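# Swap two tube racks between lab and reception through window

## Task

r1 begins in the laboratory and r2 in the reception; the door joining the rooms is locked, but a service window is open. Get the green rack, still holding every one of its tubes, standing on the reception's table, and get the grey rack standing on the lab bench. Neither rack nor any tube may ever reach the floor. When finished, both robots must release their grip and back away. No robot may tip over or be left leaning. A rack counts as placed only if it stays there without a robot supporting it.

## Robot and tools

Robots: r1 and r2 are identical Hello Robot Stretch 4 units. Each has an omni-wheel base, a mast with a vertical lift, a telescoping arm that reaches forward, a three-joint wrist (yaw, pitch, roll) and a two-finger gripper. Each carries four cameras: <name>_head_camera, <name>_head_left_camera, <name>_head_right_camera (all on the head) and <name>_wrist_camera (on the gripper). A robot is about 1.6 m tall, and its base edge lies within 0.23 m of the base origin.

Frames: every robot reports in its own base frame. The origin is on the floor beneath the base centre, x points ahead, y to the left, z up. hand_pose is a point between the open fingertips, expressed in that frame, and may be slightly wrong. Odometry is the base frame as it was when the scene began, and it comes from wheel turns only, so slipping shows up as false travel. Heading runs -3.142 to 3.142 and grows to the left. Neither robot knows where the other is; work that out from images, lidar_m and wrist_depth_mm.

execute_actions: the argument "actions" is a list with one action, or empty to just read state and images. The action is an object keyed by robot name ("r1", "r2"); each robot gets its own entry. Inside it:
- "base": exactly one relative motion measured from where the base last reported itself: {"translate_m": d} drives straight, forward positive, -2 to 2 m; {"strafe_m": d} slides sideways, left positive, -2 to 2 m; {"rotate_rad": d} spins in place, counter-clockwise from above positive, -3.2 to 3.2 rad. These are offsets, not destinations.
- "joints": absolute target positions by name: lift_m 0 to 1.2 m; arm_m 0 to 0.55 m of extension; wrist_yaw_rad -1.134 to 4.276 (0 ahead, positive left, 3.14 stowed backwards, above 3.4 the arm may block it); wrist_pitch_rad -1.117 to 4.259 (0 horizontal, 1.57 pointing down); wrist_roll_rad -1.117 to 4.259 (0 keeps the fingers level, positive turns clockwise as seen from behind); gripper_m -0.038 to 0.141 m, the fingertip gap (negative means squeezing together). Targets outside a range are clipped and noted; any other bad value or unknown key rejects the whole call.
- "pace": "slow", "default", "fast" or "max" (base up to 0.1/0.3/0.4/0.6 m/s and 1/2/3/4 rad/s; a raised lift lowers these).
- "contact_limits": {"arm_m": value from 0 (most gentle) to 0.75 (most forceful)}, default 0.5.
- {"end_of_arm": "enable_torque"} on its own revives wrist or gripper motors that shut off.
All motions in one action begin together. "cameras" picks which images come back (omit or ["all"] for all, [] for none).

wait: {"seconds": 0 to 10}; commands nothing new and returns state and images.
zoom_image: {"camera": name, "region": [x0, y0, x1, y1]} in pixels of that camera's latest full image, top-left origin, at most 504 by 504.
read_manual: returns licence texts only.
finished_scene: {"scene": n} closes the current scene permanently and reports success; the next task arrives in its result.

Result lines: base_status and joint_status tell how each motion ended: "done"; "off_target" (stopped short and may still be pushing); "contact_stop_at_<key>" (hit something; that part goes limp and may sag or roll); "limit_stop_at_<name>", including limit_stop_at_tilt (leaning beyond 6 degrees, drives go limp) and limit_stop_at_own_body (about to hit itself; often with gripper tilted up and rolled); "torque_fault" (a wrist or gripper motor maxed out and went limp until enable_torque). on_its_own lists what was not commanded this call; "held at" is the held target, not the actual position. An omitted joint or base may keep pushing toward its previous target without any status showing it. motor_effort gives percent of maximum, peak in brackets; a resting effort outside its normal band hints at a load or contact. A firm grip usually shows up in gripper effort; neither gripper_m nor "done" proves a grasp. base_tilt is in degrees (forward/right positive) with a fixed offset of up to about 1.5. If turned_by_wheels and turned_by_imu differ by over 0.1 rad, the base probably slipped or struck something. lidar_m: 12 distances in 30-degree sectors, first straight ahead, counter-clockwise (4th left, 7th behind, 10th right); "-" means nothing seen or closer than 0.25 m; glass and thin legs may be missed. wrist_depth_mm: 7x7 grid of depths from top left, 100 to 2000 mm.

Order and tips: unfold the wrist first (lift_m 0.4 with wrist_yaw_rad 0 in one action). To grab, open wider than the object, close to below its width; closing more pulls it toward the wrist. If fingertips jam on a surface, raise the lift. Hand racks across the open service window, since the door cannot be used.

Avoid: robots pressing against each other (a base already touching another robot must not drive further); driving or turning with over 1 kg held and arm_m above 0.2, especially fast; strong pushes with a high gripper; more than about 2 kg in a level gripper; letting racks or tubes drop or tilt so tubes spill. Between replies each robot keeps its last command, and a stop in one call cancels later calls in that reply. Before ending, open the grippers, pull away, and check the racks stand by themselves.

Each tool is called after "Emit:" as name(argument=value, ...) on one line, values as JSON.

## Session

Emit:
execute_actions(actions=[])

Scene clock: 0.00 s.
r1.base_odometry: x=+0.000 y=+0.000 heading=+0.000 (m, m, rad; r1's odometry frame)
r1.turned_by_wheels: +0.000 (rad since the last result)
r1.turned_by_imu: +0.000 (rad since the last result)
r1.base_tilt: forward=+0.2 right=-0.1 (deg)
r1.lidar_m: 0.81 3.38 1.39 1.03 1.10 1.13 1.40 1.31 1.35 1.82 3.11 1.00
r1.base_status: not commanded
r1.joint_positions: lift_m=+0.269 arm_m=+0.001 wrist_yaw_rad=+3.051 wrist_pitch_rad=-0.002 wrist_roll_rad=+0.007 gripper_m=+0.057
r1.joint_status: not commanded
r1.motor_effort: lift_m=+19 arm_m=+0 wrist_yaw_rad=+0 wrist_pitch_rad=-8 wrist_roll_rad=+0 gripper_m=-4 wheel_0=+0 wheel_1=+0 wheel_2=+0 (%)
r1.hand_pose: x=-0.1076 y=+0.1132 z=+0.4482 quat_wxyz=(+0.045, +0.001, +0.003, +0.999) (m; r1's base frame)
r1.wrist_depth_mm: 137 212 1618 1808 1397 1160 991 / 109 139 1708 1756 1397 1098 991 / 111 138 1708 1808 1336 1118 991 / 123 145 1708 1708 1366 1118 976 / 148 1397 1661 1756 1308 1118 960 / 1229 1430 1576 1661 1308 1098 946 / 1205 1205 1205 1308 190 1078 946
r2.base_odometry: x=+0.000 y=+0.000 heading=+0.000 (m, m, rad; r2's odometry frame)
r2.turned_by_wheels: +0.000 (rad since the last result)
r2.turned_by_imu: +0.000 (rad since the last result)
r2.base_tilt: forward=+0.3 right=+0.2 (deg)
r2.lidar_m: 1.17 1.15 1.27 0.97 0.94 1.00 1.16 3.56 1.05 1.26 3.34 1.59
r2.base_status: not commanded
r2.joint_positions: lift_m=+0.120 arm_m=+0.000 wrist_yaw_rad=+3.197 wrist_pitch_rad=-0.014 wrist_roll_rad=+0.000 gripper_m=+0.057
r2.joint_status: not commanded
r2.motor_effort: lift_m=+19 arm_m=-1 wrist_yaw_rad=+1 wrist_pitch_rad=-9 wrist_roll_rad=-1 gripper_m=-3 wheel_0=+0 wheel_1=+0 wheel_2=+0 (%)
r2.hand_pose: x=-0.1218 y=+0.0714 z=+0.3023 quat_wxyz=(-0.028, +0.007, +0.000, +1.000) (m; r2's base frame)
r2.wrist_depth_mm: - 130 - 1921 1255 1025 854 / - 125 157 1921 1366 1078 878 / - 120 157 - 1464 1098 891 / - 132 223 - 1499 1118 917 / 169 - - 1808 1336 1098 917 / 216 1255 195 1025 809 842 798 / 216 768 768 - 707 627 615
pictures: r1_head_camera, r1_head_left_camera, r1_head_right_camera, r1_wrist_camera, r2_head_camera, r2_head_left_camera, r2_head_right_camera, r2_wrist_camera
camera_calibration (this result's frames):
r1_wrist_camera: T_world_to_cam=[[0.155418, 0.987347, 0.0314653, -0.124878], [-0.0919127, 0.0461675, -0.994696, 0.504294], [-0.983564, 0.151702, 0.0979251, 0.0501019], [0, 0, 0, 1]] pos_world=[0.115038, 0.0924158, 0.500643]
r2_wrist_camera: T_world_to_cam=[[-0.0255334, 0.995155, -0.0949429, -0.0495059], [0.0345071, -0.0940399, -0.99497, 0.359755], [-0.999078, -0.0286812, -0.0319388, 0.116088], [0, 0, 0, 1]] pos_world=[0.102303, 0.0864269, 0.356953]
Images, in order (width x height): r1_head_camera 420x560, r1_head_left_camera 420x672, r1_head_right_camera 420x672, r1_wrist_camera 616x392, r2_head_camera 420x560, r2_head_left_camera 420x672, r2_head_right_camera 420x672, r2_wrist_camera 616x392.

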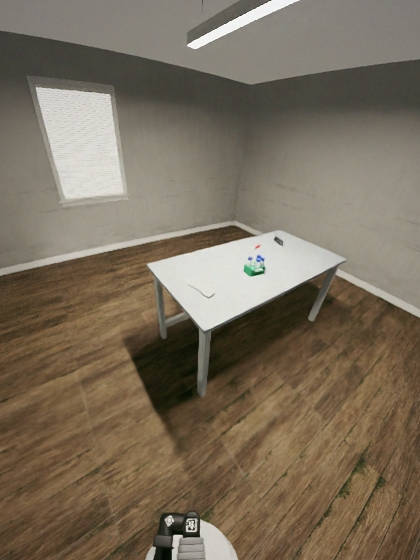

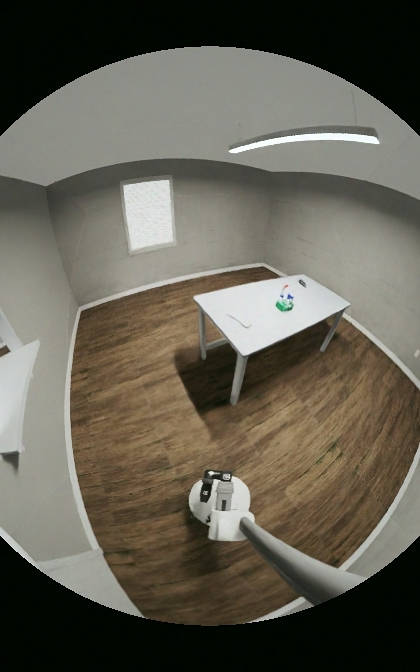

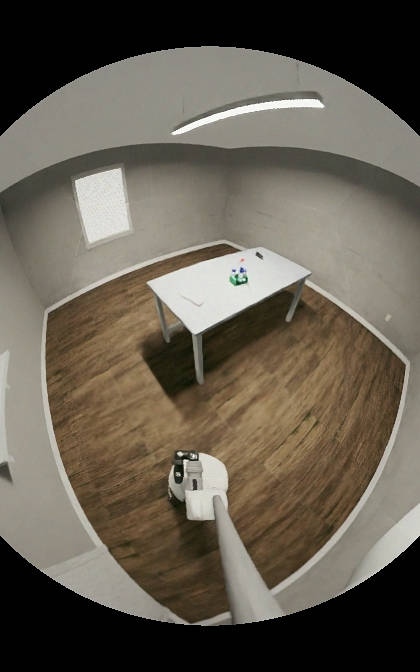

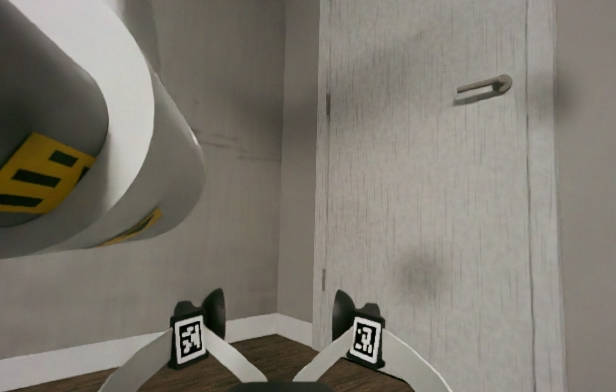

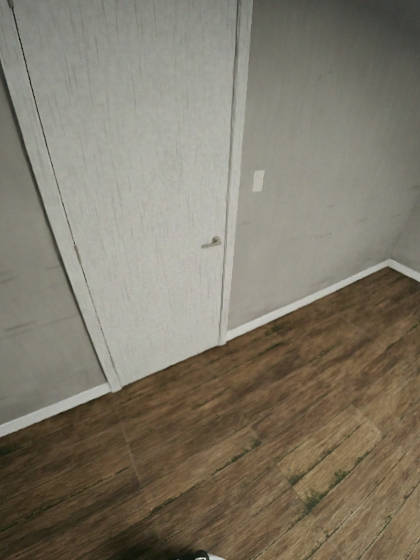

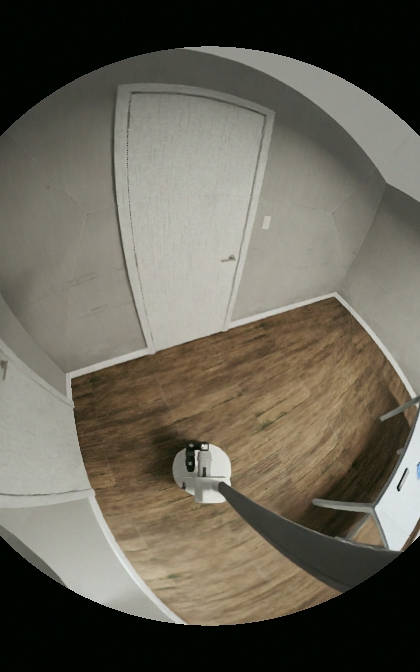

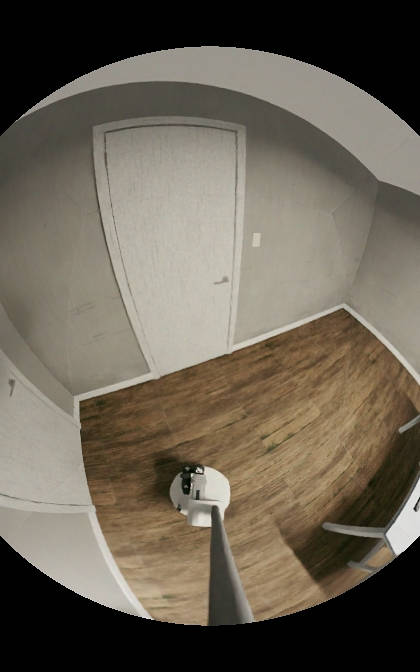

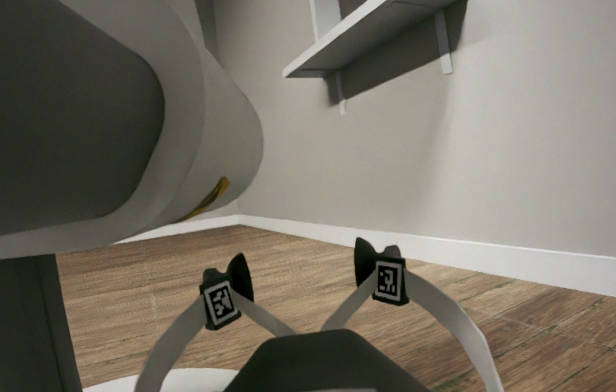

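Emit:
execute_actions(actions=[{"r1":{"base":{"rotate_rad":0.563},"joints":{"lift_m":0.76,"wrist_yaw_rad":0,"gripper_m":0.14},"pace":"fast"},"r2":{"base":{"rotate_rad":-2.72},"joints":{"lift_m":0.77,"wrist_yaw_rad":0,"gripper_m":0.14},"pace":"fast"}}], cameras=["r2_head_camera"])

Emit:
execute_actions(actions=[{"r1":{"base":{"strafe_m":-1.01},"joints":{"wrist_pitch_rad":0.35},"pace":"fast"},"r2":{"base":{"strafe_m":1.1},"joints":{"wrist_pitch_rad":0.35},"pace":"fast"}}], cameras=["r1_head_camera","r2_head_camera","r1_wrist_camera","r2_wrist_camera"])

Scene clock: 7.80 s.
r1.base_odometry: x=+0.000 y=+0.000 heading=+0.563 (m, m, rad; r1's odometry frame)
r1.turned_by_wheels: +0.563 (rad since the last result)
r1.turned_by_imu: +0.565 (rad since the last result)
r1.base_tilt: forward=+0.2 right=-0.1 (deg)
r1.lidar_m: 3.35 1.30 0.99 1.10 1.11 1.38 1.31 1.36 1.88 3.12 0.94 0.81
r1.base_status: done
r1.joint_positions: lift_m=+0.760 arm_m=+0.001 wrist_yaw_rad=+0.001 wrist_pitch_rad=-0.002 wrist_roll_rad=+0.007 gripper_m=+0.140
r1.joint_status: all done
r1.motor_effort: lift_m=+22(25) arm_m=+0(0) wrist_yaw_rad=+0(6) wrist_pitch_rad=-7(8) wrist_roll_rad=+0(1) gripper_m=+1(4) wheel_0=+0(5) wheel_1=+0(8) wheel_2=+0(9) (%)
r1.hand_pose: x=+0.4603 y=-0.0873 z=+0.9385 quat_wxyz=(+1.000, +0.003, -0.001, +0.000) (m; r1's base frame)
r1.wrist_depth_mm: 1983 - - - - - - / - - - - - - - / 1983 - - - - - - / 1983 - - - - - - / - - - - - - - / - - - - - 1138 1160 / 1983 - - - 1138 723 676
r2.base_odometry: x=+0.000 y=+0.000 heading=-2.720 (m, m, rad; r2's odometry frame)
r2.turned_by_wheels: -2.720 (rad since the last result)
r2.turned_by_imu: -2.748 (rad since the last result)
r2.base_tilt: forward=+0.3 right=+0.2 (deg)
r2.lidar_m: 3.55 1.02 1.13 3.34 1.72 1.22 1.16 1.23 0.97 0.94 0.97 1.07
r2.base_status: done
r2.joint_positions: lift_m=+0.770 arm_m=+0.000 wrist_yaw_rad=+0.000 wrist_pitch_rad=-0.014 wrist_roll_rad=+0.000 gripper_m=+0.140
r2.joint_status: all done
r2.motor_effort: lift_m=+22(24) arm_m=-1(1) wrist_yaw_rad=+0(6) wrist_pitch_rad=-7(8) wrist_roll_rad=-2(1) gripper_m=+2(5) wheel_0=+1(8) wheel_1=+1(8) wheel_2=+1(7) (%)
r2.hand_pose: x=+0.4596 y=-0.0873 z=+0.9519 quat_wxyz=(+1.000, +0.000, -0.007, +0.000) (m; r2's base frame)
r2.wrist_depth_mm: - - - - - 1499 - / - - - - - 1661 - / - - - - - 1661 1308 / - - - - - 1708 1182 / - - - - - 1499 1255 / 1160 211 - - - 1576 1281 / - - - - 1921 1708 1308
pictures: r2_head_camera
Images, in order (width x height): r2_head_camera 420x560.

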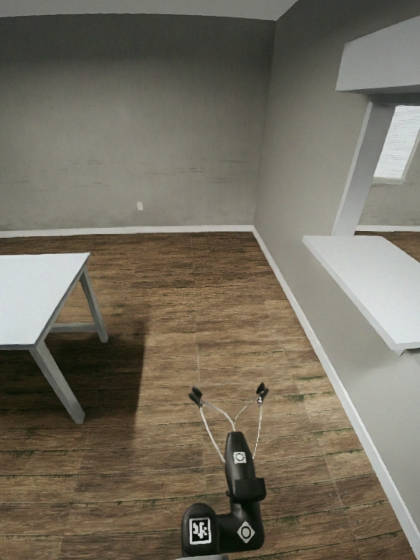

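Scene clock: 11.87 s.
r1.base_odometry: x=+0.539 y=-0.854 heading=+0.563 (m, m, rad; r1's odometry frame)
r1.turned_by_wheels: +0.000 (rad since the last result)
r1.turned_by_imu: -0.002 (rad since the last result)
r1.base_tilt: forward=+0.1 right=+0.0 (deg)
r1.lidar_m: 0.63 0.67 2.00 2.02 1.97 1.37 1.31 1.35 1.85 2.11 0.98 0.67
r1.base_status: done
r1.joint_positions: lift_m=+0.760 arm_m=+0.001 wrist_yaw_rad=+0.000 wrist_pitch_rad=+0.352 wrist_roll_rad=+0.007 gripper_m=+0.140
r1.joint_status: all done
r1.motor_effort: lift_m=+22(23) arm_m=+0(0) wrist_yaw_rad=+0(1) wrist_pitch_rad=-8(6) wrist_roll_rad=+0(1) gripper_m=-1(1) wheel_0=-1(9) wheel_1=+0(10) wheel_2=+0(1) (%)
r1.hand_pose: x=+0.4426 y=-0.0873 z=+0.8385 quat_wxyz=(+0.985, +0.003, +0.175, +0.000) (m; r1's base frame)
r1.wrist_depth_mm: - - - - - - - / - - - - - - - / - - - - - - - / 661 699 691 691 778 820 866 / 462 473 480 492 508 530 544 / 1499 496 1308 1336 521 535 549 / 1336 1255 1281 1281 1336 1366 1499
r2.base_odometry: x=+0.450 y=-1.004 heading=-2.719 (m, m, rad; r2's odometry frame)
r2.turned_by_wheels: +0.000 (rad since the last result)
r2.turned_by_imu: +0.002 (rad since the last result)
r2.base_tilt: forward=+0.3 right=+0.2 (deg)
r2.lidar_m: 0.78 0.81 1.16 2.26 1.71 1.25 1.18 1.20 1.67 2.03 1.93 0.82
r2.base_status: done
r2.joint_positions: lift_m=+0.770 arm_m=+0.000 wrist_yaw_rad=+0.000 wrist_pitch_rad=+0.352 wrist_roll_rad=+0.000 gripper_m=+0.140
r2.joint_status: all done
r2.motor_effort: lift_m=+22(22) arm_m=-1(1) wrist_yaw_rad=+1(0) wrist_pitch_rad=-5(6) wrist_roll_rad=+0(4) gripper_m=-1(1) wheel_0=+2(8) wheel_1=+1(9) wheel_2=+1(0) (%)
r2.hand_pose: x=+0.4419 y=-0.0874 z=+0.8486 quat_wxyz=(+0.985, +0.000, +0.175, +0.000) (m; r2's base frame)
r2.wrist_depth_mm: - - - - - - - / - - - - - - - / 1138 991 866 759 723 - - / 634 634 640 640 654 1863 - / 1808 1863 1863 1661 1618 1464 1537 / 1430 209 1397 1464 1336 1205 1255 / 1336 1255 1255 - 1182 1098 1118
pictures: r1_head_camera, r1_wrist_camera, r2_head_camera, r2_wrist_camera
camera_calibration (this result's frames):
r1_wrist_camera: T_world_to_cam=[[-0.0500123, -0.997388, 0.0521197, -0.124397], [-0.254876, -0.0377116, -0.966238, 0.993313], [0.96568, -0.0616078, -0.252324, -0.00417656], [0, 0, 0, 1]] pos_world=[0.250983, -0.0868696, 0.965207]
r2_wrist_camera: T_world_to_cam=[[-0.0611711, -0.995059, -0.0782078, 0.00240398], [-0.382895, 0.0957538, -0.918816, 1.00532], [0.921764, -0.0262596, -0.38686, 0.144692], [0, 0, 0, 1]] pos_world=[0.251709, -0.090072, 0.979871]
Images, in order (width x height): r1_head_camera 420x560, r1_wrist_camera 616x392, r2_head_camera 420x560, r2_wrist_camera 616x392.

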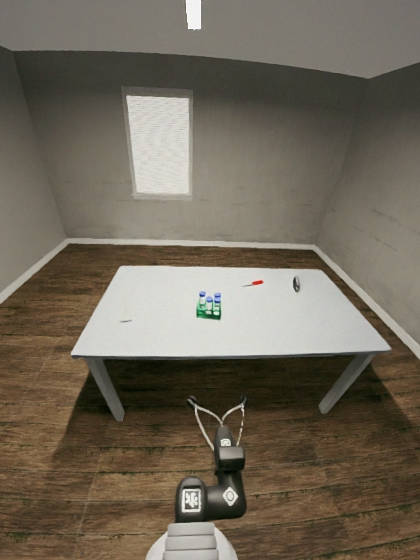

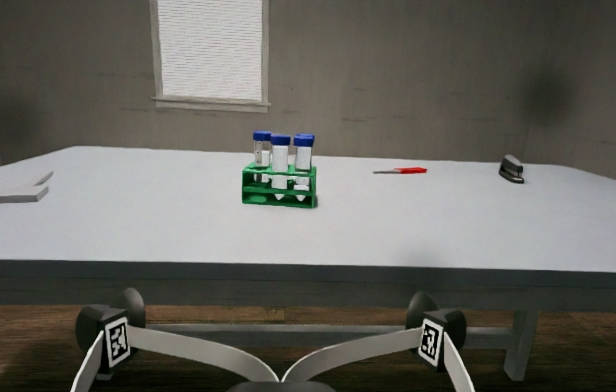

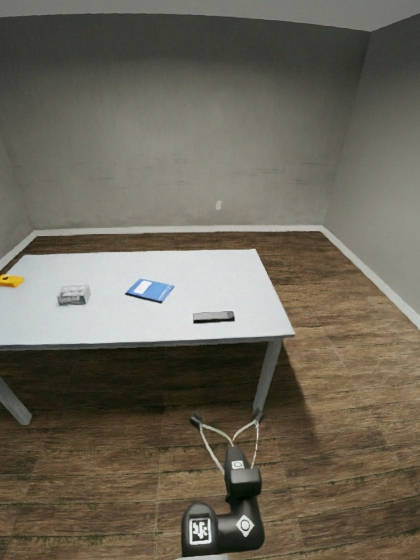

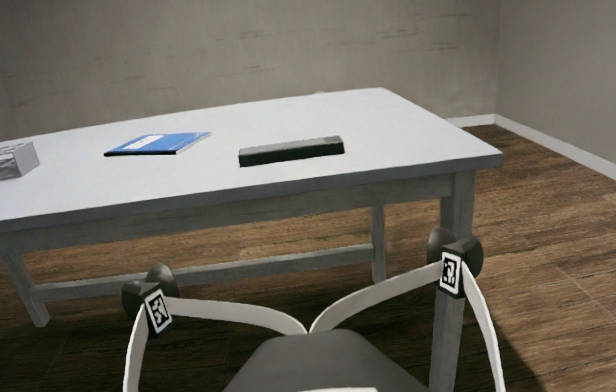

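Emit:
execute_actions(actions=[{"r1":{"base":{"translate_m":0.18},"joints":{"arm_m":0.12},"pace":"fast"},"r2":{"base":{"strafe_m":0.65},"pace":"fast"}}], cameras=["r1_wrist_camera"])

Emit:
execute_actions(actions=[{"r2":{"base":{"translate_m":0.33},"joints":{"arm_m":0.12},"pace":"fast"},"r1":{"joints":{"lift_m":0.72,"arm_m":0.2}}}], cameras=["r1_head_camera","r2_head_camera","r1_wrist_camera","r2_wrist_camera"])

Scene clock: 16.90 s.
r1.base_odometry: x=+0.691 y=-0.758 heading=+0.563 (m, m, rad; r1's odometry frame)
r1.turned_by_wheels: +0.000 (rad since the last result)
r1.turned_by_imu: -0.002 (rad since the last result)
r1.base_tilt: forward=+0.2 right=+0.0 (deg)
r1.lidar_m: 0.46 0.50 0.69 1.95 2.18 1.57 1.48 1.54 2.07 2.11 0.69 0.49
r1.base_status: done
r1.joint_positions: lift_m=+0.760 arm_m=+0.119 wrist_yaw_rad=+0.000 wrist_pitch_rad=+0.352 wrist_roll_rad=+0.007 gripper_m=+0.140
r1.joint_status: all done
r1.motor_effort: lift_m=+22(22) arm_m=+8(9) wrist_yaw_rad=+0(0) wrist_pitch_rad=-8(10) wrist_roll_rad=+1(0) gripper_m=+0(2) wheel_0=-1(5) wheel_1=+0(5) wheel_2=-1(9) (%)
r1.hand_pose: x=+0.5603 y=-0.0874 z=+0.8385 quat_wxyz=(+0.985, +0.003, +0.175, -0.001) (m; r1's base frame)
r1.wrist_depth_mm: - - - - - - - / - - - - - - - / - - - - - - - / 668 691 647 413 768 809 768 / 452 466 415 404 504 521 544 / 347 322 357 364 355 384 394 / 281 265 265 279 277 293 310
r2.base_odometry: x=+0.717 y=-1.596 heading=-2.719 (m, m, rad; r2's odometry frame)
r2.turned_by_wheels: +0.000 (rad since the last result)
r2.turned_by_imu: +0.000 (rad since the last result)
r2.base_tilt: forward=+0.3 right=+0.3 (deg)
r2.lidar_m: 0.77 0.83 1.67 1.61 1.67 1.26 1.19 1.25 1.68 2.56 1.14 0.82
r2.base_status: done
r2.joint_positions: lift_m=+0.770 arm_m=+0.000 wrist_yaw_rad=+0.000 wrist_pitch_rad=+0.352 wrist_roll_rad=+0.000 gripper_m=+0.140
r2.joint_status: not commanded
r2.motor_effort: lift_m=+22(22) arm_m=-1(1) wrist_yaw_rad=+1(1) wrist_pitch_rad=-5(5) wrist_roll_rad=-1(1) gripper_m=-3(0) wheel_0=+0(8) wheel_1=-1(8) wheel_2=+1(1) (%)
r2.hand_pose: x=+0.4419 y=-0.0874 z=+0.8486 quat_wxyz=(+0.985, +0.000, +0.175, +0.000) (m; r2's base frame)
r2.wrist_depth_mm: - - - - - - - / - - - - - 1182 1138 / - 931 820 788 715 668 661 / 647 627 634 640 661 1921 1863 / 640 1808 1863 1808 1576 1464 1576 / 732 210 1397 1499 1308 1281 1281 / 1281 1205 1255 - 1205 1098 1118
pictures: r1_wrist_camera
camera_calibration (this result's frames):
r1_wrist_camera: T_world_to_cam=[[-0.0501893, -0.997379, 0.0521258, -0.118465], [-0.254999, -0.0376649, -0.966207, 1.02332], [0.965638, -0.0617853, -0.25244, -0.11771], [0, 0, 0, 1]] pos_world=[0.368665, -0.0868842, 0.965197]
Images, in order (width x height): r1_wrist_camera 616x392.

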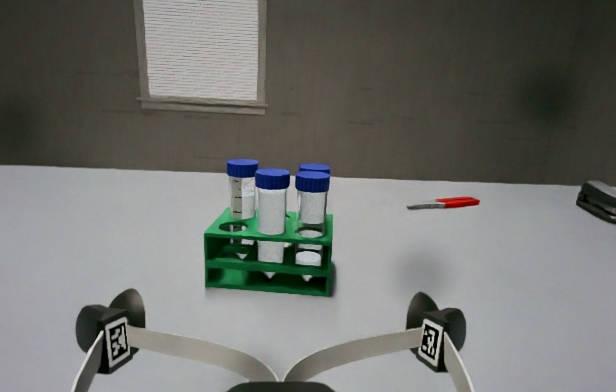

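Scene clock: 19.10 s.
r1.base_odometry: x=+0.691 y=-0.758 heading=+0.563 (m, m, rad; r1's odometry frame)
r1.turned_by_wheels: +0.000 (rad since the last result)
r1.turned_by_imu: -0.001 (rad since the last result)
r1.base_tilt: forward=+0.2 right=+0.0 (deg)
r1.lidar_m: 0.46 0.50 0.69 1.95 2.18 1.56 1.47 1.55 2.11 2.12 0.69 0.50
r1.base_status: not commanded
r1.joint_positions: lift_m=+0.720 arm_m=+0.199 wrist_yaw_rad=+0.000 wrist_pitch_rad=+0.352 wrist_roll_rad=+0.007 gripper_m=+0.140
r1.joint_status: all done
r1.motor_effort: lift_m=+15(20) arm_m=+8(9) wrist_yaw_rad=+1(1) wrist_pitch_rad=-7(9) wrist_roll_rad=+1(0) gripper_m=-1(1) wheel_0=-1(0) wheel_1=+0(0) wheel_2=-1(1) (%)
r1.hand_pose: x=+0.6402 y=-0.0874 z=+0.7991 quat_wxyz=(+0.985, +0.003, +0.175, -0.001) (m; r1's base frame)
r1.wrist_depth_mm: - - - - - - - / - - - - - - - / - - - - - - - / 535 554 340 325 615 640 683 / 366 373 310 300 404 418 433 / 278 259 290 296 286 307 317 / 224 211 214 225 222 236 249
r2.base_odometry: x=+0.416 y=-1.732 heading=-2.720 (m, m, rad; r2's odometry frame)
r2.turned_by_wheels: +0.000 (rad since the last result)
r2.turned_by_imu: -0.002 (rad since the last result)
r2.base_tilt: forward=+0.3 right=+0.2 (deg)
r2.lidar_m: 0.45 0.48 1.66 1.60 1.67 1.58 1.53 1.57 2.15 2.50 0.67 0.49
r2.base_status: done
r2.joint_positions: lift_m=+0.770 arm_m=+0.119 wrist_yaw_rad=+0.000 wrist_pitch_rad=+0.352 wrist_roll_rad=+0.000 gripper_m=+0.140
r2.joint_status: all done
r2.motor_effort: lift_m=+22(22) arm_m=+6(7) wrist_yaw_rad=+1(2) wrist_pitch_rad=-6(6) wrist_roll_rad=+0(1) gripper_m=-4(0) wheel_0=-2(6) wheel_1=-1(6) wheel_2=+0(11) (%)
r2.hand_pose: x=+0.5606 y=-0.0874 z=+0.8485 quat_wxyz=(+0.985, +0.000, +0.175, +0.000) (m; r2's base frame)
r2.wrist_depth_mm: - - - - - - - / - - - - - - - / - - 854 768 715 661 634 / 580 597 530 427 492 462 439 / 449 430 399 392 370 336 347 / 345 210 304 317 291 281 279 / 289 273 277 - 260 247 -
pictures: r1_head_camera, r1_wrist_camera, r2_head_camera, r2_wrist_camera
camera_calibration (this result's frames):
r1_wrist_camera: T_world_to_cam=[[-0.0502641, -0.997375, 0.052128, -0.112371], [-0.25504, -0.0376454, -0.966197, 1.00562], [0.965623, -0.0618598, -0.252478, -0.204839], [0, 0, 0, 1]] pos_world=[0.448622, -0.0868903, 0.925764]
r2_wrist_camera: T_world_to_cam=[[-0.0612108, -0.995057, -0.0781935, 0.00966102], [-0.383106, 0.095762, -0.918727, 1.05074], [0.921674, -0.0262796, -0.387074, 0.0355429], [0, 0, 0, 1]] pos_world=[0.370377, -0.0900737, 0.979857]
Images, in order (width x height): r1_head_camera 420x560, r1_wrist_camera 616x392, r2_head_camera 420x560, r2_wrist_camera 616x392.

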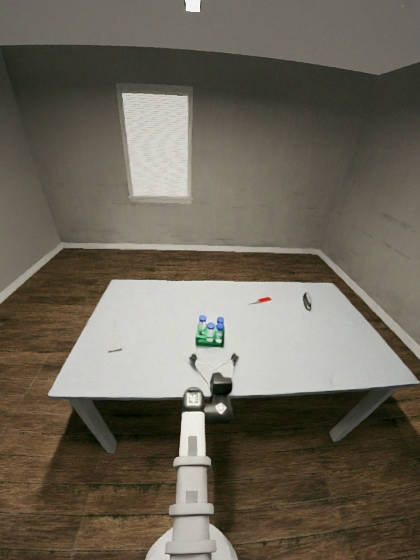

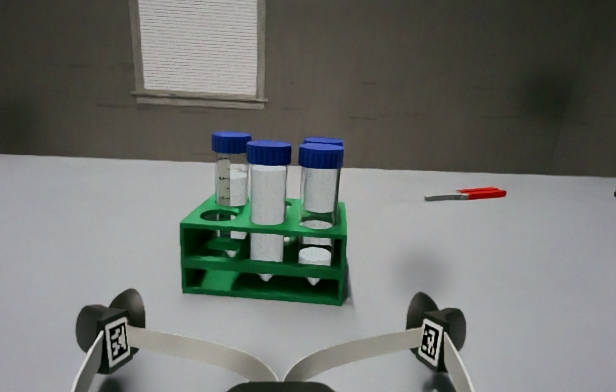

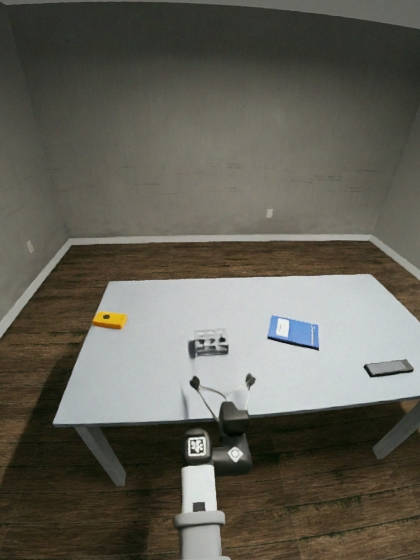

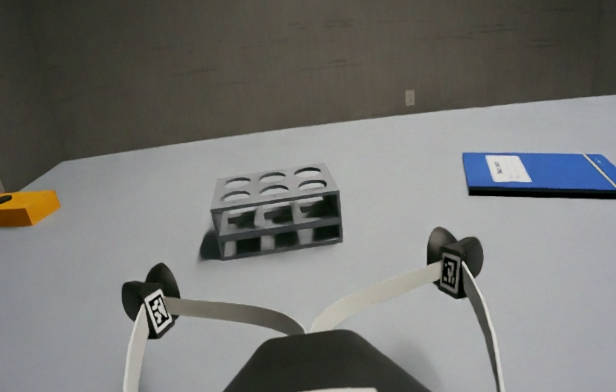

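Emit:
execute_actions(actions=[{"r1":{"base":{"strafe_m":0.009},"joints":{"lift_m":0.717}},"r2":{"base":{"strafe_m":0.014},"joints":{"lift_m":0.726,"arm_m":0.2}}}], cameras=[])

Emit:
execute_actions(actions=[{"r1":{"joints":{"arm_m":0.292},"contact_limits":{"arm_m":0.2}},"r2":{"joints":{"arm_m":0.29},"contact_limits":{"arm_m":0.2}}}], cameras=["r1_wrist_camera","r2_wrist_camera"])

Scene clock: 22.87 s.
r1.base_odometry: x=+0.686 y=-0.751 heading=+0.563 (m, m, rad; r1's odometry frame)
r1.turned_by_wheels: +0.000 (rad since the last result)
r1.turned_by_imu: -0.001 (rad since the last result)
r1.base_tilt: forward=+0.2 right=+0.0 (deg)
r1.lidar_m: 0.47 0.50 0.67 1.93 2.18 1.58 1.47 1.56 2.09 2.14 0.69 0.48
r1.base_status: done
r1.joint_positions: lift_m=+0.717 arm_m=+0.199 wrist_yaw_rad=+0.000 wrist_pitch_rad=+0.352 wrist_roll_rad=+0.007 gripper_m=+0.140
r1.joint_status: all done
r1.motor_effort: lift_m=+15(15) arm_m=+8(8) wrist_yaw_rad=+0(1) wrist_pitch_rad=-7(8) wrist_roll_rad=+1(1) gripper_m=+1(0) wheel_0=-1(5) wheel_1=-1(9) wheel_2=-1(1) (%)
r1.hand_pose: x=+0.6402 y=-0.0874 z=+0.7961 quat_wxyz=(+0.985, +0.003, +0.175, -0.001) (m; r1's base frame)
r1.wrist_depth_mm: - - - - - - - / - - - - - - - / - - - - - - - / 525 539 351 322 609 634 676 / 359 368 325 301 394 410 421 / 276 255 283 287 279 303 310 / 222 208 210 220 217 231 243
r2.base_odometry: x=+0.421 y=-1.744 heading=-2.720 (m, m, rad; r2's odometry frame)
r2.turned_by_wheels: +0.000 (rad since the last result)
r2.turned_by_imu: -0.002 (rad since the last result)
r2.base_tilt: forward=+0.3 right=+0.2 (deg)
r2.lidar_m: 0.46 0.46 1.67 1.57 1.66 1.60 1.52 1.57 2.13 2.53 0.67 0.49
r2.base_status: done
r2.joint_positions: lift_m=+0.726 arm_m=+0.199 wrist_yaw_rad=+0.000 wrist_pitch_rad=+0.352 wrist_roll_rad=+0.000 gripper_m=+0.140
r2.joint_status: all done
r2.motor_effort: lift_m=+15(21) arm_m=+7(6) wrist_yaw_rad=+1(2) wrist_pitch_rad=-8(6) wrist_roll_rad=+0(0) gripper_m=+0(0) wheel_0=-1(5) wheel_1=+1(4) wheel_2=+0(1) (%)
r2.hand_pose: x=+0.6405 y=-0.0874 z=+0.8051 quat_wxyz=(+0.985, +0.000, +0.175, +0.000) (m; r2's base frame)
r2.wrist_depth_mm: - - - - - - - / - - - - - - - / - 768 668 615 574 530 473 / 508 477 334 330 370 368 355 / 355 342 306 307 294 265 273 / 274 210 242 251 231 224 224 / 229 217 220 - 206 195 -
pictures: none
No camera images: the call's "cameras" was empty. Leave "cameras" out to get every camera's image.

Scene clock: 24.10 s.
r1.base_odometry: x=+0.686 y=-0.751 heading=+0.563 (m, m, rad; r1's odometry frame)
r1.turned_by_wheels: +0.000 (rad since the last result)
r1.turned_by_imu: +0.000 (rad since the last result)
r1.base_tilt: forward=+0.3 right=+0.0 (deg)
r1.lidar_m: 0.45 0.46 0.72 1.94 2.17 1.58 1.49 1.54 2.12 2.13 0.69 0.50
r1.base_status: not commanded
r1.joint_positions: lift_m=+0.717 arm_m=+0.291 wrist_yaw_rad=+0.000 wrist_pitch_rad=+0.352 wrist_roll_rad=+0.007 gripper_m=+0.140
r1.joint_status: all done
r1.motor_effort: lift_m=+15(15) arm_m=+8(12) wrist_yaw_rad=+0(0) wrist_pitch_rad=-7(7) wrist_roll_rad=+0(0) gripper_m=+0(1) wheel_0=-1(1) wheel_1=-1(1) wheel_2=-1(1) (%)
r1.contact_limits: arm_m 0.2
r1.hand_pose: x=+0.7322 y=-0.0874 z=+0.7961 quat_wxyz=(+0.985, +0.003, +0.175, -0.001) (m; r1's base frame)
r1.wrist_depth_mm: - - - - - - - / - - - - - - - / - - - - - - - / 525 539 242 196 549 647 668 / 357 368 236 227 373 407 421 / 274 208 220 213 216 303 309 / 221 208 206 205 216 230 242
r2.base_odometry: x=+0.421 y=-1.744 heading=-2.720 (m, m, rad; r2's odometry frame)
r2.turned_by_wheels: +0.000 (rad since the last result)
r2.turned_by_imu: -0.001 (rad since the last result)
r2.base_tilt: forward=+0.3 right=+0.2 (deg)
r2.lidar_m: 0.46 0.48 1.66 1.60 1.66 1.59 1.51 1.59 2.15 2.52 0.67 0.47
r2.base_status: not commanded
r2.joint_positions: lift_m=+0.726 arm_m=+0.289 wrist_yaw_rad=+0.000 wrist_pitch_rad=+0.352 wrist_roll_rad=+0.000 gripper_m=+0.140
r2.joint_status: all done
r2.motor_effort: lift_m=+15(15) arm_m=+7(6) wrist_yaw_rad=+1(2) wrist_pitch_rad=-5(4) wrist_roll_rad=-1(0) gripper_m=-2(3) wheel_0=-1(1) wheel_1=+1(0) wheel_2=+0(0) (%)
r2.contact_limits: arm_m 0.2
r2.hand_pose: x=+0.7305 y=-0.0874 z=+0.8051 quat_wxyz=(+0.985, +0.000, +0.175, +0.000) (m; r2's base frame)
r2.wrist_depth_mm: - - - - - - - / - - - - - - - / - - 676 609 569 525 504 / 508 473 439 283 384 368 353 / 355 340 229 250 236 266 273 / 272 210 220 217 228 223 224 / 228 217 220 - 206 196 -
pictures: r1_wrist_camera, r2_wrist_camera
camera_calibration (this result's frames):
r1_wrist_camera: T_world_to_cam=[[-0.0503028, -0.997373, 0.0521277, -0.107572], [-0.255037, -0.0376355, -0.966199, 1.02618], [0.965622, -0.061897, -0.252474, -0.294434], [0, 0, 0, 1]] pos_world=[0.540616, -0.0868934, 0.922765]
r2_wrist_camera: T_world_to_cam=[[-0.0612586, -0.995054, -0.0781926, 0.0166879], [-0.383117, 0.0957801, -0.91872, 1.07594], [0.921666, -0.0263226, -0.38709, -0.13789], [0, 0, 0, 1]] pos_world=[0.54032, -0.0900775, 0.936413]
Images, in order (width x height): r1_wrist_camera 616x392, r2_wrist_camera 616x392.

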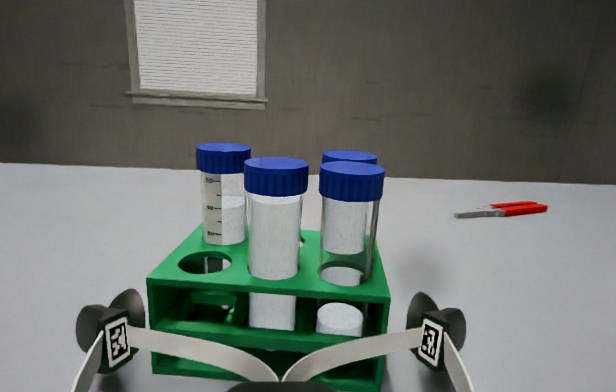

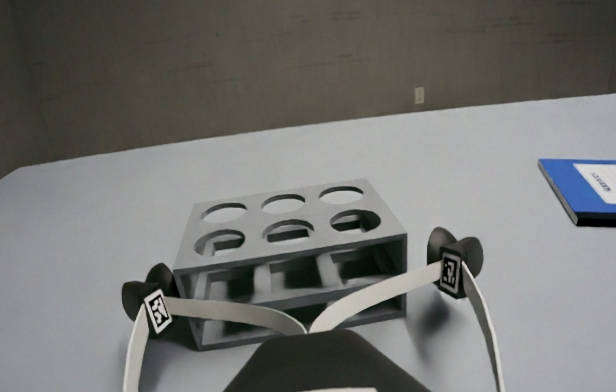

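Emit:
execute_actions(actions=[{"r1":{"base":{"strafe_m":0.003},"joints":{"arm_m":0.313},"contact_limits":{"arm_m":0.2}},"r2":{"base":{"strafe_m":0.005},"joints":{"arm_m":0.31},"contact_limits":{"arm_m":0.2}}}], cameras=[])

Emit:
execute_actions(actions=[{"r1":{"joints":{"gripper_m":0.05}},"r2":{"joints":{"gripper_m":0.05}}}], cameras=["r1_wrist_camera","r2_wrist_camera"])

Scene clock: 25.93 s.
r1.base_odometry: x=+0.685 y=-0.748 heading=+0.562 (m, m, rad; r1's odometry frame)
r1.turned_by_wheels: +0.000 (rad since the last result)
r1.turned_by_imu: -0.001 (rad since the last result)
r1.base_tilt: forward=+0.1 right=+0.0 (deg)
r1.lidar_m: 0.48 0.48 0.68 1.94 2.16 1.57 1.49 1.55 2.11 2.13 0.70 0.50
r1.base_status: done
r1.joint_positions: lift_m=+0.717 arm_m=+0.311 wrist_yaw_rad=+0.000 wrist_pitch_rad=+0.352 wrist_roll_rad=+0.007 gripper_m=+0.140
r1.joint_status: all done
r1.motor_effort: lift_m=+15(15) arm_m=+8(11) wrist_yaw_rad=+2(3) wrist_pitch_rad=-6(10) wrist_roll_rad=+0(0) gripper_m=+0(2) wheel_0=-2(5) wheel_1=+1(4) wheel_2=-1(1) (%)
r1.contact_limits: arm_m 0.2
r1.hand_pose: x=+0.7532 y=-0.0875 z=+0.7961 quat_wxyz=(+0.985, +0.003, +0.175, -0.001) (m; r1's base frame)
r1.wrist_depth_mm: - - - - - - - / - - - - - - - / - - - - - - - / 521 539 231 181 504 640 676 / 359 366 230 218 375 407 421 / 273 194 219 198 211 301 310 / 221 191 193 193 200 230 243
r2.base_odometry: x=+0.424 y=-1.749 heading=-2.720 (m, m, rad; r2's odometry frame)
r2.turned_by_wheels: +0.000 (rad since the last result)
r2.turned_by_imu: -0.001 (rad since the last result)
r2.base_tilt: forward=+0.3 right=+0.2 (deg)
r2.lidar_m: 0.46 0.47 1.67 1.58 1.65 1.59 1.52 1.60 2.14 2.51 0.66 0.49
r2.base_status: done
r2.joint_positions: lift_m=+0.726 arm_m=+0.309 wrist_yaw_rad=+0.000 wrist_pitch_rad=+0.352 wrist_roll_rad=+0.000 gripper_m=+0.140
r2.joint_status: all done
r2.motor_effort: lift_m=+15(16) arm_m=+7(8) wrist_yaw_rad=+1(1) wrist_pitch_rad=-5(6) wrist_roll_rad=+0(1) gripper_m=-4(0) wheel_0=+0(8) wheel_1=+0(7) wheel_2=+0(3) (%)
r2.contact_limits: arm_m 0.2
r2.hand_pose: x=+0.7505 y=-0.0874 z=+0.8051 quat_wxyz=(+0.985, +0.000, +0.175, +0.000) (m; r2's base frame)
r2.wrist_depth_mm: - - - - - - - / - - - - - - - / - - 676 615 564 530 496 / 508 473 439 379 382 368 349 / 355 340 224 220 215 265 272 / 273 210 198 206 213 223 223 / 229 217 212 - 206 194 -
pictures: none
No camera images: the call's "cameras" was empty. Leave "cameras" out to get every camera's image.

Scene clock: 27.83 s.
r1.base_odometry: x=+0.685 y=-0.748 heading=+0.562 (m, m, rad; r1's odometry frame)
r1.turned_by_wheels: +0.000 (rad since the last result)
r1.turned_by_imu: +0.000 (rad since the last result)
r1.base_tilt: forward=+0.2 right=+0.0 (deg)
r1.lidar_m: 0.43 0.49 0.66 1.96 2.15 1.57 1.49 1.57 2.10 2.11 0.70 0.50
r1.base_status: not commanded
r1.joint_positions: lift_m=+0.717 arm_m=+0.312 wrist_yaw_rad=+0.000 wrist_pitch_rad=+0.355 wrist_roll_rad=+0.007 gripper_m=+0.051
r1.joint_status: all done
r1.motor_effort: lift_m=+16(16) arm_m=+8(9) wrist_yaw_rad=+1(2) wrist_pitch_rad=-18(16) wrist_roll_rad=+0(0) gripper_m=-26(29) wheel_0=-2(2) wheel_1=+1(1) wheel_2=-1(1) (%)
r1.hand_pose: x=+0.7529 y=-0.0874 z=+0.7951 quat_wxyz=(+0.984, +0.003, +0.177, -0.001) (m; r1's base frame)
r1.wrist_depth_mm: - - - - - - - / - - - - - - - / - - - - - - - / 508 525 215 163 205 615 654 / 349 355 205 176 229 402 410 / 268 176 196 175 189 297 303 / 155 165 173 176 178 168 240
r2.base_odometry: x=+0.424 y=-1.749 heading=-2.720 (m, m, rad; r2's odometry frame)
r2.turned_by_wheels: +0.000 (rad since the last result)
r2.turned_by_imu: -0.001 (rad since the last result)
r2.base_tilt: forward=+0.4 right=+0.2 (deg)
r2.lidar_m: 0.45 0.49 1.65 1.58 1.66 1.60 1.51 1.59 2.14 2.50 0.64 0.51
r2.base_status: not commanded
r2.joint_positions: lift_m=+0.726 arm_m=+0.309 wrist_yaw_rad=+0.000 wrist_pitch_rad=+0.353 wrist_roll_rad=+0.000 gripper_m=+0.050
r2.joint_status: all done
r2.motor_effort: lift_m=+15(15) arm_m=+7(7) wrist_yaw_rad=+1(1) wrist_pitch_rad=-9(8) wrist_roll_rad=-1(0) gripper_m=-27(23) wheel_0=+0(0) wheel_1=+0(0) wheel_2=+0(0) (%)
r2.hand_pose: x=+0.7504 y=-0.0874 z=+0.8048 quat_wxyz=(+0.984, +0.000, +0.176, +0.000) (m; r2's base frame)
r2.wrist_depth_mm: - - - - - - - / - - - - - - - / - - 668 603 564 521 492 / 500 469 439 410 375 366 349 / 353 340 207 198 196 274 272 / 271 174 184 198 183 215 213 / 218 208 179 - 189 195 -
pictures: r1_wrist_camera, r2_wrist_camera
camera_calibration (this result's frames):
r1_wrist_camera: T_world_to_cam=[[-0.0501976, -0.997369, 0.0523006, -0.106719], [-0.25836, -0.0376165, -0.965316, 1.03229], [0.964744, -0.0619689, -0.255792, -0.311329], [0, 0, 0, 1]] pos_world=[0.561699, -0.0868993, 0.922435]
r2_wrist_camera: T_world_to_cam=[[-0.0613521, -0.995055, -0.0781175, 0.0178894], [-0.384238, 0.0957791, -0.918252, 1.08371], [0.921193, -0.026321, -0.388214, -0.155073], [0, 0, 0, 1]] pos_world=[0.560352, -0.0900773, 0.936314]
Images, in order (width x height): r1_wrist_camera 616x392, r2_wrist_camera 616x392.

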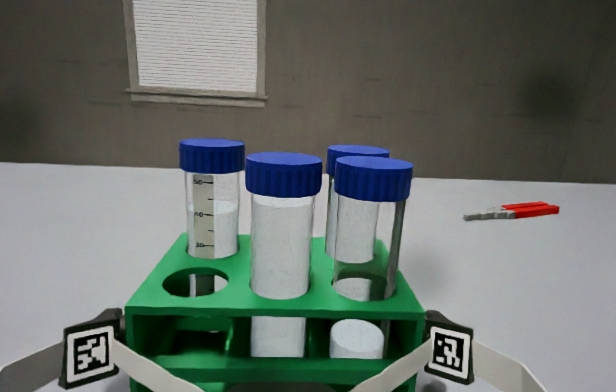

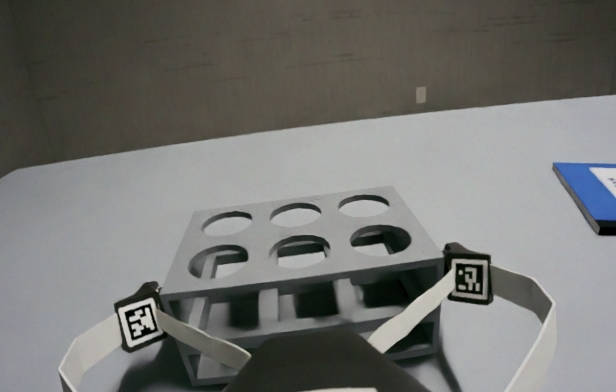

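Emit:
execute_actions(actions=[{"r1":{"joints":{"lift_m":0.77},"pace":"slow"},"r2":{"joints":{"lift_m":0.78},"pace":"slow"}}], cameras=[])

Emit:
execute_actions(actions=[{"r1":{"base":{"translate_m":-0.12},"joints":{"lift_m":0.93,"arm_m":0.02}},"r2":{"base":{"translate_m":-0.12},"joints":{"lift_m":0.93,"arm_m":0.02}}}], cameras=["r1_wrist_camera"])

Emit:
execute_actions(actions=[{"r1":{"base":{"rotate_rad":1.56},"pace":"slow"},"r2":{"base":{"rotate_rad":-1.53}}}], cameras=["r2_head_camera"])

Emit:
execute_actions(actions=[{"r1":{"base":{"translate_m":1.25},"pace":"fast"},"r2":{"base":{"translate_m":1.8},"pace":"max"}}], cameras=["r1_head_camera","r2_head_camera"])

Scene clock: 31.77 s.
r1.base_odometry: x=+0.685 y=-0.748 heading=+0.562 (m, m, rad; r1's odometry frame)
r1.turned_by_wheels: +0.000 (rad since the last result)
r1.turned_by_imu: -0.001 (rad since the last result)
r1.base_tilt: forward=+0.3 right=-0.1 (deg)
r1.lidar_m: 0.45 0.49 0.68 1.95 2.15 1.58 1.47 1.55 2.10 2.12 0.68 0.50
r1.base_status: not commanded
r1.joint_positions: lift_m=+0.770 arm_m=+0.312 wrist_yaw_rad=+0.000 wrist_pitch_rad=+0.356 wrist_roll_rad=+0.007 gripper_m=+0.051
r1.joint_status: all done
r1.motor_effort: lift_m=+24(25) arm_m=+8(8) wrist_yaw_rad=+0(1) wrist_pitch_rad=-16(15) wrist_roll_rad=+1(1) gripper_m=-27(26) wheel_0=-2(2) wheel_1=+1(1) wheel_2=-1(1) (%)
r1.hand_pose: x=+0.7528 y=-0.0874 z=+0.8473 quat_wxyz=(+0.984, +0.003, +0.177, -0.001) (m; r1's base frame)
r1.wrist_depth_mm: - - - - - - - / - - - - - - - / - - - - - - - / 668 699 215 163 206 - - / 469 477 204 176 229 517 554 / 355 176 195 175 188 394 402 / 155 165 173 175 177 168 319
r2.base_odometry: x=+0.424 y=-1.749 heading=-2.720 (m, m, rad; r2's odometry frame)
r2.turned_by_wheels: +0.000 (rad since the last result)
r2.turned_by_imu: -0.002 (rad since the last result)
r2.base_tilt: forward=+0.3 right=+0.2 (deg)
r2.lidar_m: 0.45 0.50 1.66 1.59 1.64 1.59 1.52 1.59 2.15 2.50 0.69 0.47
r2.base_status: not commanded
r2.joint_positions: lift_m=+0.780 arm_m=+0.309 wrist_yaw_rad=+0.000 wrist_pitch_rad=+0.353 wrist_roll_rad=+0.000 gripper_m=+0.051
r2.joint_status: all done
r2.motor_effort: lift_m=+24(24) arm_m=+6(7) wrist_yaw_rad=+1(1) wrist_pitch_rad=-8(9) wrist_roll_rad=-1(1) gripper_m=-22(25) wheel_0=+0(0) wheel_1=+0(0) wheel_2=+0(0) (%)
r2.hand_pose: x=+0.7504 y=-0.0874 z=+0.8581 quat_wxyz=(+0.984, +0.000, +0.176, +0.000) (m; r2's base frame)
r2.wrist_depth_mm: - - - - - - - / - - - - - - - / - - - - - 691 661 / 668 615 574 539 496 484 462 / 466 445 207 198 198 362 357 / 357 175 183 197 183 282 277 / 287 274 179 - 191 255 -
pictures: none
No camera images: the call's "cameras" was empty. Leave "cameras" out to get every camera's image.

Scene clock: 33.77 s.
r1.base_odometry: x=+0.583 y=-0.812 heading=+0.562 (m, m, rad; r1's odometry frame)
r1.turned_by_wheels: +0.000 (rad since the last result)
r1.turned_by_imu: +0.000 (rad since the last result)
r1.base_tilt: forward=+0.1 right=+0.1 (deg)
r1.lidar_m: 0.41 0.63 1.98 1.96 2.03 1.41 1.36 1.45 1.92 2.15 0.89 0.45
r1.base_status: done
r1.joint_positions: lift_m=+0.930 arm_m=+0.022 wrist_yaw_rad=+0.000 wrist_pitch_rad=+0.356 wrist_roll_rad=+0.007 gripper_m=+0.051
r1.joint_status: all done
r1.motor_effort: lift_m=+24(25) arm_m=-8(12) wrist_yaw_rad=+1(1) wrist_pitch_rad=-20(17) wrist_roll_rad=+1(0) gripper_m=-24(27) wheel_0=+0(4) wheel_1=+0(5) wheel_2=-2(8) (%)
r1.hand_pose: x=+0.4628 y=-0.0875 z=+1.0073 quat_wxyz=(+0.984, +0.003, +0.177, -0.001) (m; r1's base frame)
r1.wrist_depth_mm: - - - - - - - / - - - - - - - / - - - - - - - / - - 214 162 205 - - / 831 842 204 175 229 931 960 / 640 176 195 175 189 691 715 / 156 165 173 175 177 169 564
r2.base_odometry: x=+0.533 y=-1.700 heading=-2.720 (m, m, rad; r2's odometry frame)
r2.turned_by_wheels: +0.000 (rad since the last result)
r2.turned_by_imu: +0.000 (rad since the last result)
r2.base_tilt: forward=+0.3 right=+0.2 (deg)
r2.lidar_m: 0.40 0.62 1.65 1.58 1.66 1.46 1.39 1.46 1.96 2.54 0.87 0.60
r2.base_status: done
r2.joint_positions: lift_m=+0.930 arm_m=+0.021 wrist_yaw_rad=+0.000 wrist_pitch_rad=+0.354 wrist_roll_rad=+0.000 gripper_m=+0.051
r2.joint_status: all done
r2.motor_effort: lift_m=+23(24) arm_m=-7(7) wrist_yaw_rad=+2(1) wrist_pitch_rad=-12(10) wrist_roll_rad=-1(0) gripper_m=-25(26) wheel_0=+0(5) wheel_1=+0(4) wheel_2=+0(9) (%)
r2.hand_pose: x=+0.4628 y=-0.0875 z=+1.0080 quat_wxyz=(+0.984, +0.000, +0.176, +0.000) (m; r2's base frame)
r2.wrist_depth_mm: - - - - - - - / - - - - - - - / - - - - - - 1098 / - 1060 976 917 820 788 778 / - 750 207 199 197 615 597 / 603 175 184 197 183 477 469 / 484 459 179 - 191 521 -
pictures: r1_wrist_camera
camera_calibration (this result's frames):
r1_wrist_camera: T_world_to_cam=[[-0.0503037, -0.997363, 0.0523103, -0.13237], [-0.25855, -0.0375865, -0.965266, 1.16231], [0.964687, -0.0620813, -0.255978, 0.0229635], [0, 0, 0, 1]] pos_world=[0.271704, -0.0869085, 1.13474]
Images, in order (width x height): r1_wrist_camera 616x392.

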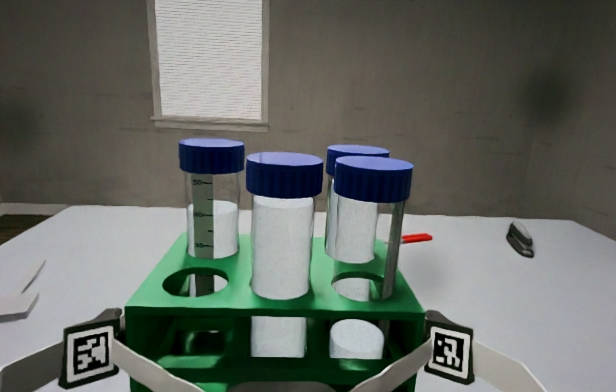

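Scene clock: 36.60 s.
r1.base_odometry: x=+0.583 y=-0.812 heading=+2.122 (m, m, rad; r1's odometry frame)
r1.turned_by_wheels: +1.560 (rad since the last result)
r1.turned_by_imu: +1.569 (rad since the last result)
r1.base_tilt: forward=+0.2 right=-0.1 (deg)
r1.lidar_m: 0.40 1.98 1.44 1.36 1.45 1.88 2.14 0.88 0.62 0.58 0.62 0.44
r1.base_status: done
r1.joint_positions: lift_m=+0.930 arm_m=+0.022 wrist_yaw_rad=+0.000 wrist_pitch_rad=+0.356 wrist_roll_rad=+0.007 gripper_m=+0.051
r1.joint_status: not commanded
r1.motor_effort: lift_m=+24(24) arm_m=-9(9) wrist_yaw_rad=+0(2) wrist_pitch_rad=-19(18) wrist_roll_rad=+1(0) gripper_m=-27(30) wheel_0=+0(4) wheel_1=-1(5) wheel_2=+0(5) (%)
r1.hand_pose: x=+0.4629 y=-0.0874 z=+1.0073 quat_wxyz=(+0.984, +0.003, +0.177, +0.000) (m; r1's base frame)
r1.wrist_depth_mm: 1708 1708 1756 1708 - - 1863 / 1756 1808 1863 1863 - - 1863 / 1756 1808 1808 1863 - - 1921 / 1863 1921 204 163 206 - - / 1983 1921 206 176 228 - - / 1983 176 196 175 189 - - / 155 165 173 175 177 169 1756
r2.base_odometry: x=+0.533 y=-1.700 heading=+2.034 (m, m, rad; r2's odometry frame)
r2.turned_by_wheels: -1.530 (rad since the last result)
r2.turned_by_imu: -1.546 (rad since the last result)
r2.base_tilt: forward=+0.3 right=+0.2 (deg)
r2.lidar_m: 0.41 0.82 0.60 0.57 0.62 1.65 1.59 1.67 1.44 1.40 1.48 2.07
r2.base_status: done
r2.joint_positions: lift_m=+0.930 arm_m=+0.021 wrist_yaw_rad=+0.000 wrist_pitch_rad=+0.354 wrist_roll_rad=+0.000 gripper_m=+0.051
r2.joint_status: not commanded
r2.motor_effort: lift_m=+23(23) arm_m=-7(7) wrist_yaw_rad=+2(0) wrist_pitch_rad=-11(11) wrist_roll_rad=-1(0) gripper_m=-26(24) wheel_0=+1(6) wheel_1=+1(5) wheel_2=-2(5) (%)
r2.hand_pose: x=+0.4628 y=-0.0875 z=+1.0080 quat_wxyz=(+0.984, +0.000, +0.176, +0.000) (m; r2's base frame)
r2.wrist_depth_mm: - - - - - - 1808 / - - - - - - 1863 / - - - - - - 1863 / - - - - - - 1983 / - - 207 198 197 1863 1708 / 976 175 183 198 182 1464 1430 / 976 1430 178 - 191 1308 -
pictures: r2_head_camera
Images, in order (width x height): r2_head_camera 420x560.

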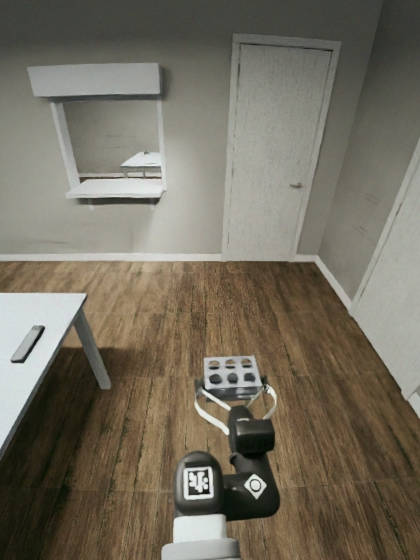

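Scene clock: 42.90 s.
r1.base_odometry: x=-0.072 y=+0.253 heading=+2.122 (m, m, rad; r1's odometry frame)
r1.turned_by_wheels: +0.000 (rad since the last result)
r1.turned_by_imu: -0.005 (rad since the last result)
r1.base_tilt: forward=+0.2 right=+0.0 (deg)
r1.lidar_m: 0.38 0.87 1.18 1.38 1.42 1.95 3.43 0.95 1.02 3.30 0.97 0.44
r1.base_status: done
r1.joint_positions: lift_m=+0.930 arm_m=+0.021 wrist_yaw_rad=+0.000 wrist_pitch_rad=+0.356 wrist_roll_rad=+0.007 gripper_m=+0.051
r1.joint_status: not commanded
r1.motor_effort: lift_m=+24(24) arm_m=-8(9) wrist_yaw_rad=+1(1) wrist_pitch_rad=-16(19) wrist_roll_rad=+0(0) gripper_m=-29(27) wheel_0=+1(4) wheel_1=-1(4) wheel_2=+1(11) (%)
r1.hand_pose: x=+0.4628 y=-0.0874 z=+1.0073 quat_wxyz=(+0.984, +0.003, +0.177, -0.001) (m; r1's base frame)
r1.wrist_depth_mm: 544 564 574 585 585 - - / 559 585 597 597 615 - - / 580 609 615 627 640 - - / 609 640 205 162 204 1042 1098 / 627 661 206 176 228 676 683 / 654 176 196 174 189 554 508 / 155 165 172 175 177 168 809
r2.base_odometry: x=-0.271 y=-0.089 heading=+2.033 (m, m, rad; r2's odometry frame)
r2.turned_by_wheels: +0.000 (rad since the last result)
r2.turned_by_imu: -0.008 (rad since the last result)
r2.base_tilt: forward=+0.3 right=+0.2 (deg)
r2.lidar_m: 0.41 0.80 1.09 3.26 0.93 0.85 3.39 2.03 1.52 1.46 1.24 0.95
r2.base_status: done
r2.joint_positions: lift_m=+0.930 arm_m=+0.021 wrist_yaw_rad=+0.000 wrist_pitch_rad=+0.354 wrist_roll_rad=+0.000 gripper_m=+0.051
r2.joint_status: not commanded
r2.motor_effort: lift_m=+23(23) arm_m=-7(7) wrist_yaw_rad=+1(2) wrist_pitch_rad=-11(10) wrist_roll_rad=-1(1) gripper_m=-26(22) wheel_0=-1(5) wheel_1=-1(6) wheel_2=+0(11) (%)
r2.hand_pose: x=+0.4627 y=-0.0874 z=+1.0080 quat_wxyz=(+0.984, +0.000, +0.176, +0.000) (m; r2's base frame)
r2.wrist_depth_mm: 603 603 615 615 615 609 615 / - 640 647 647 654 640 647 / - 676 683 691 699 676 683 / 788 715 715 723 732 723 732 / 591 768 207 198 197 750 798 / 831 175 184 198 183 854 854 / 866 891 178 - 192 917 -
pictures: r1_head_camera, r2_head_camera
Images, in order (width x height): r1_head_camera 420x560, r2_head_camera 420x560.

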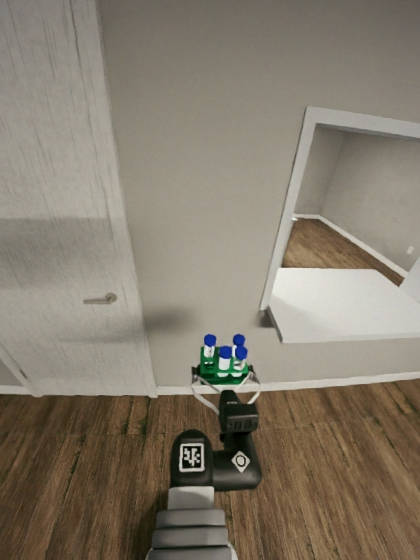

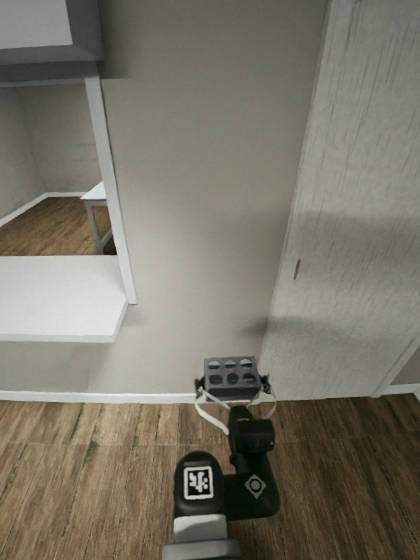

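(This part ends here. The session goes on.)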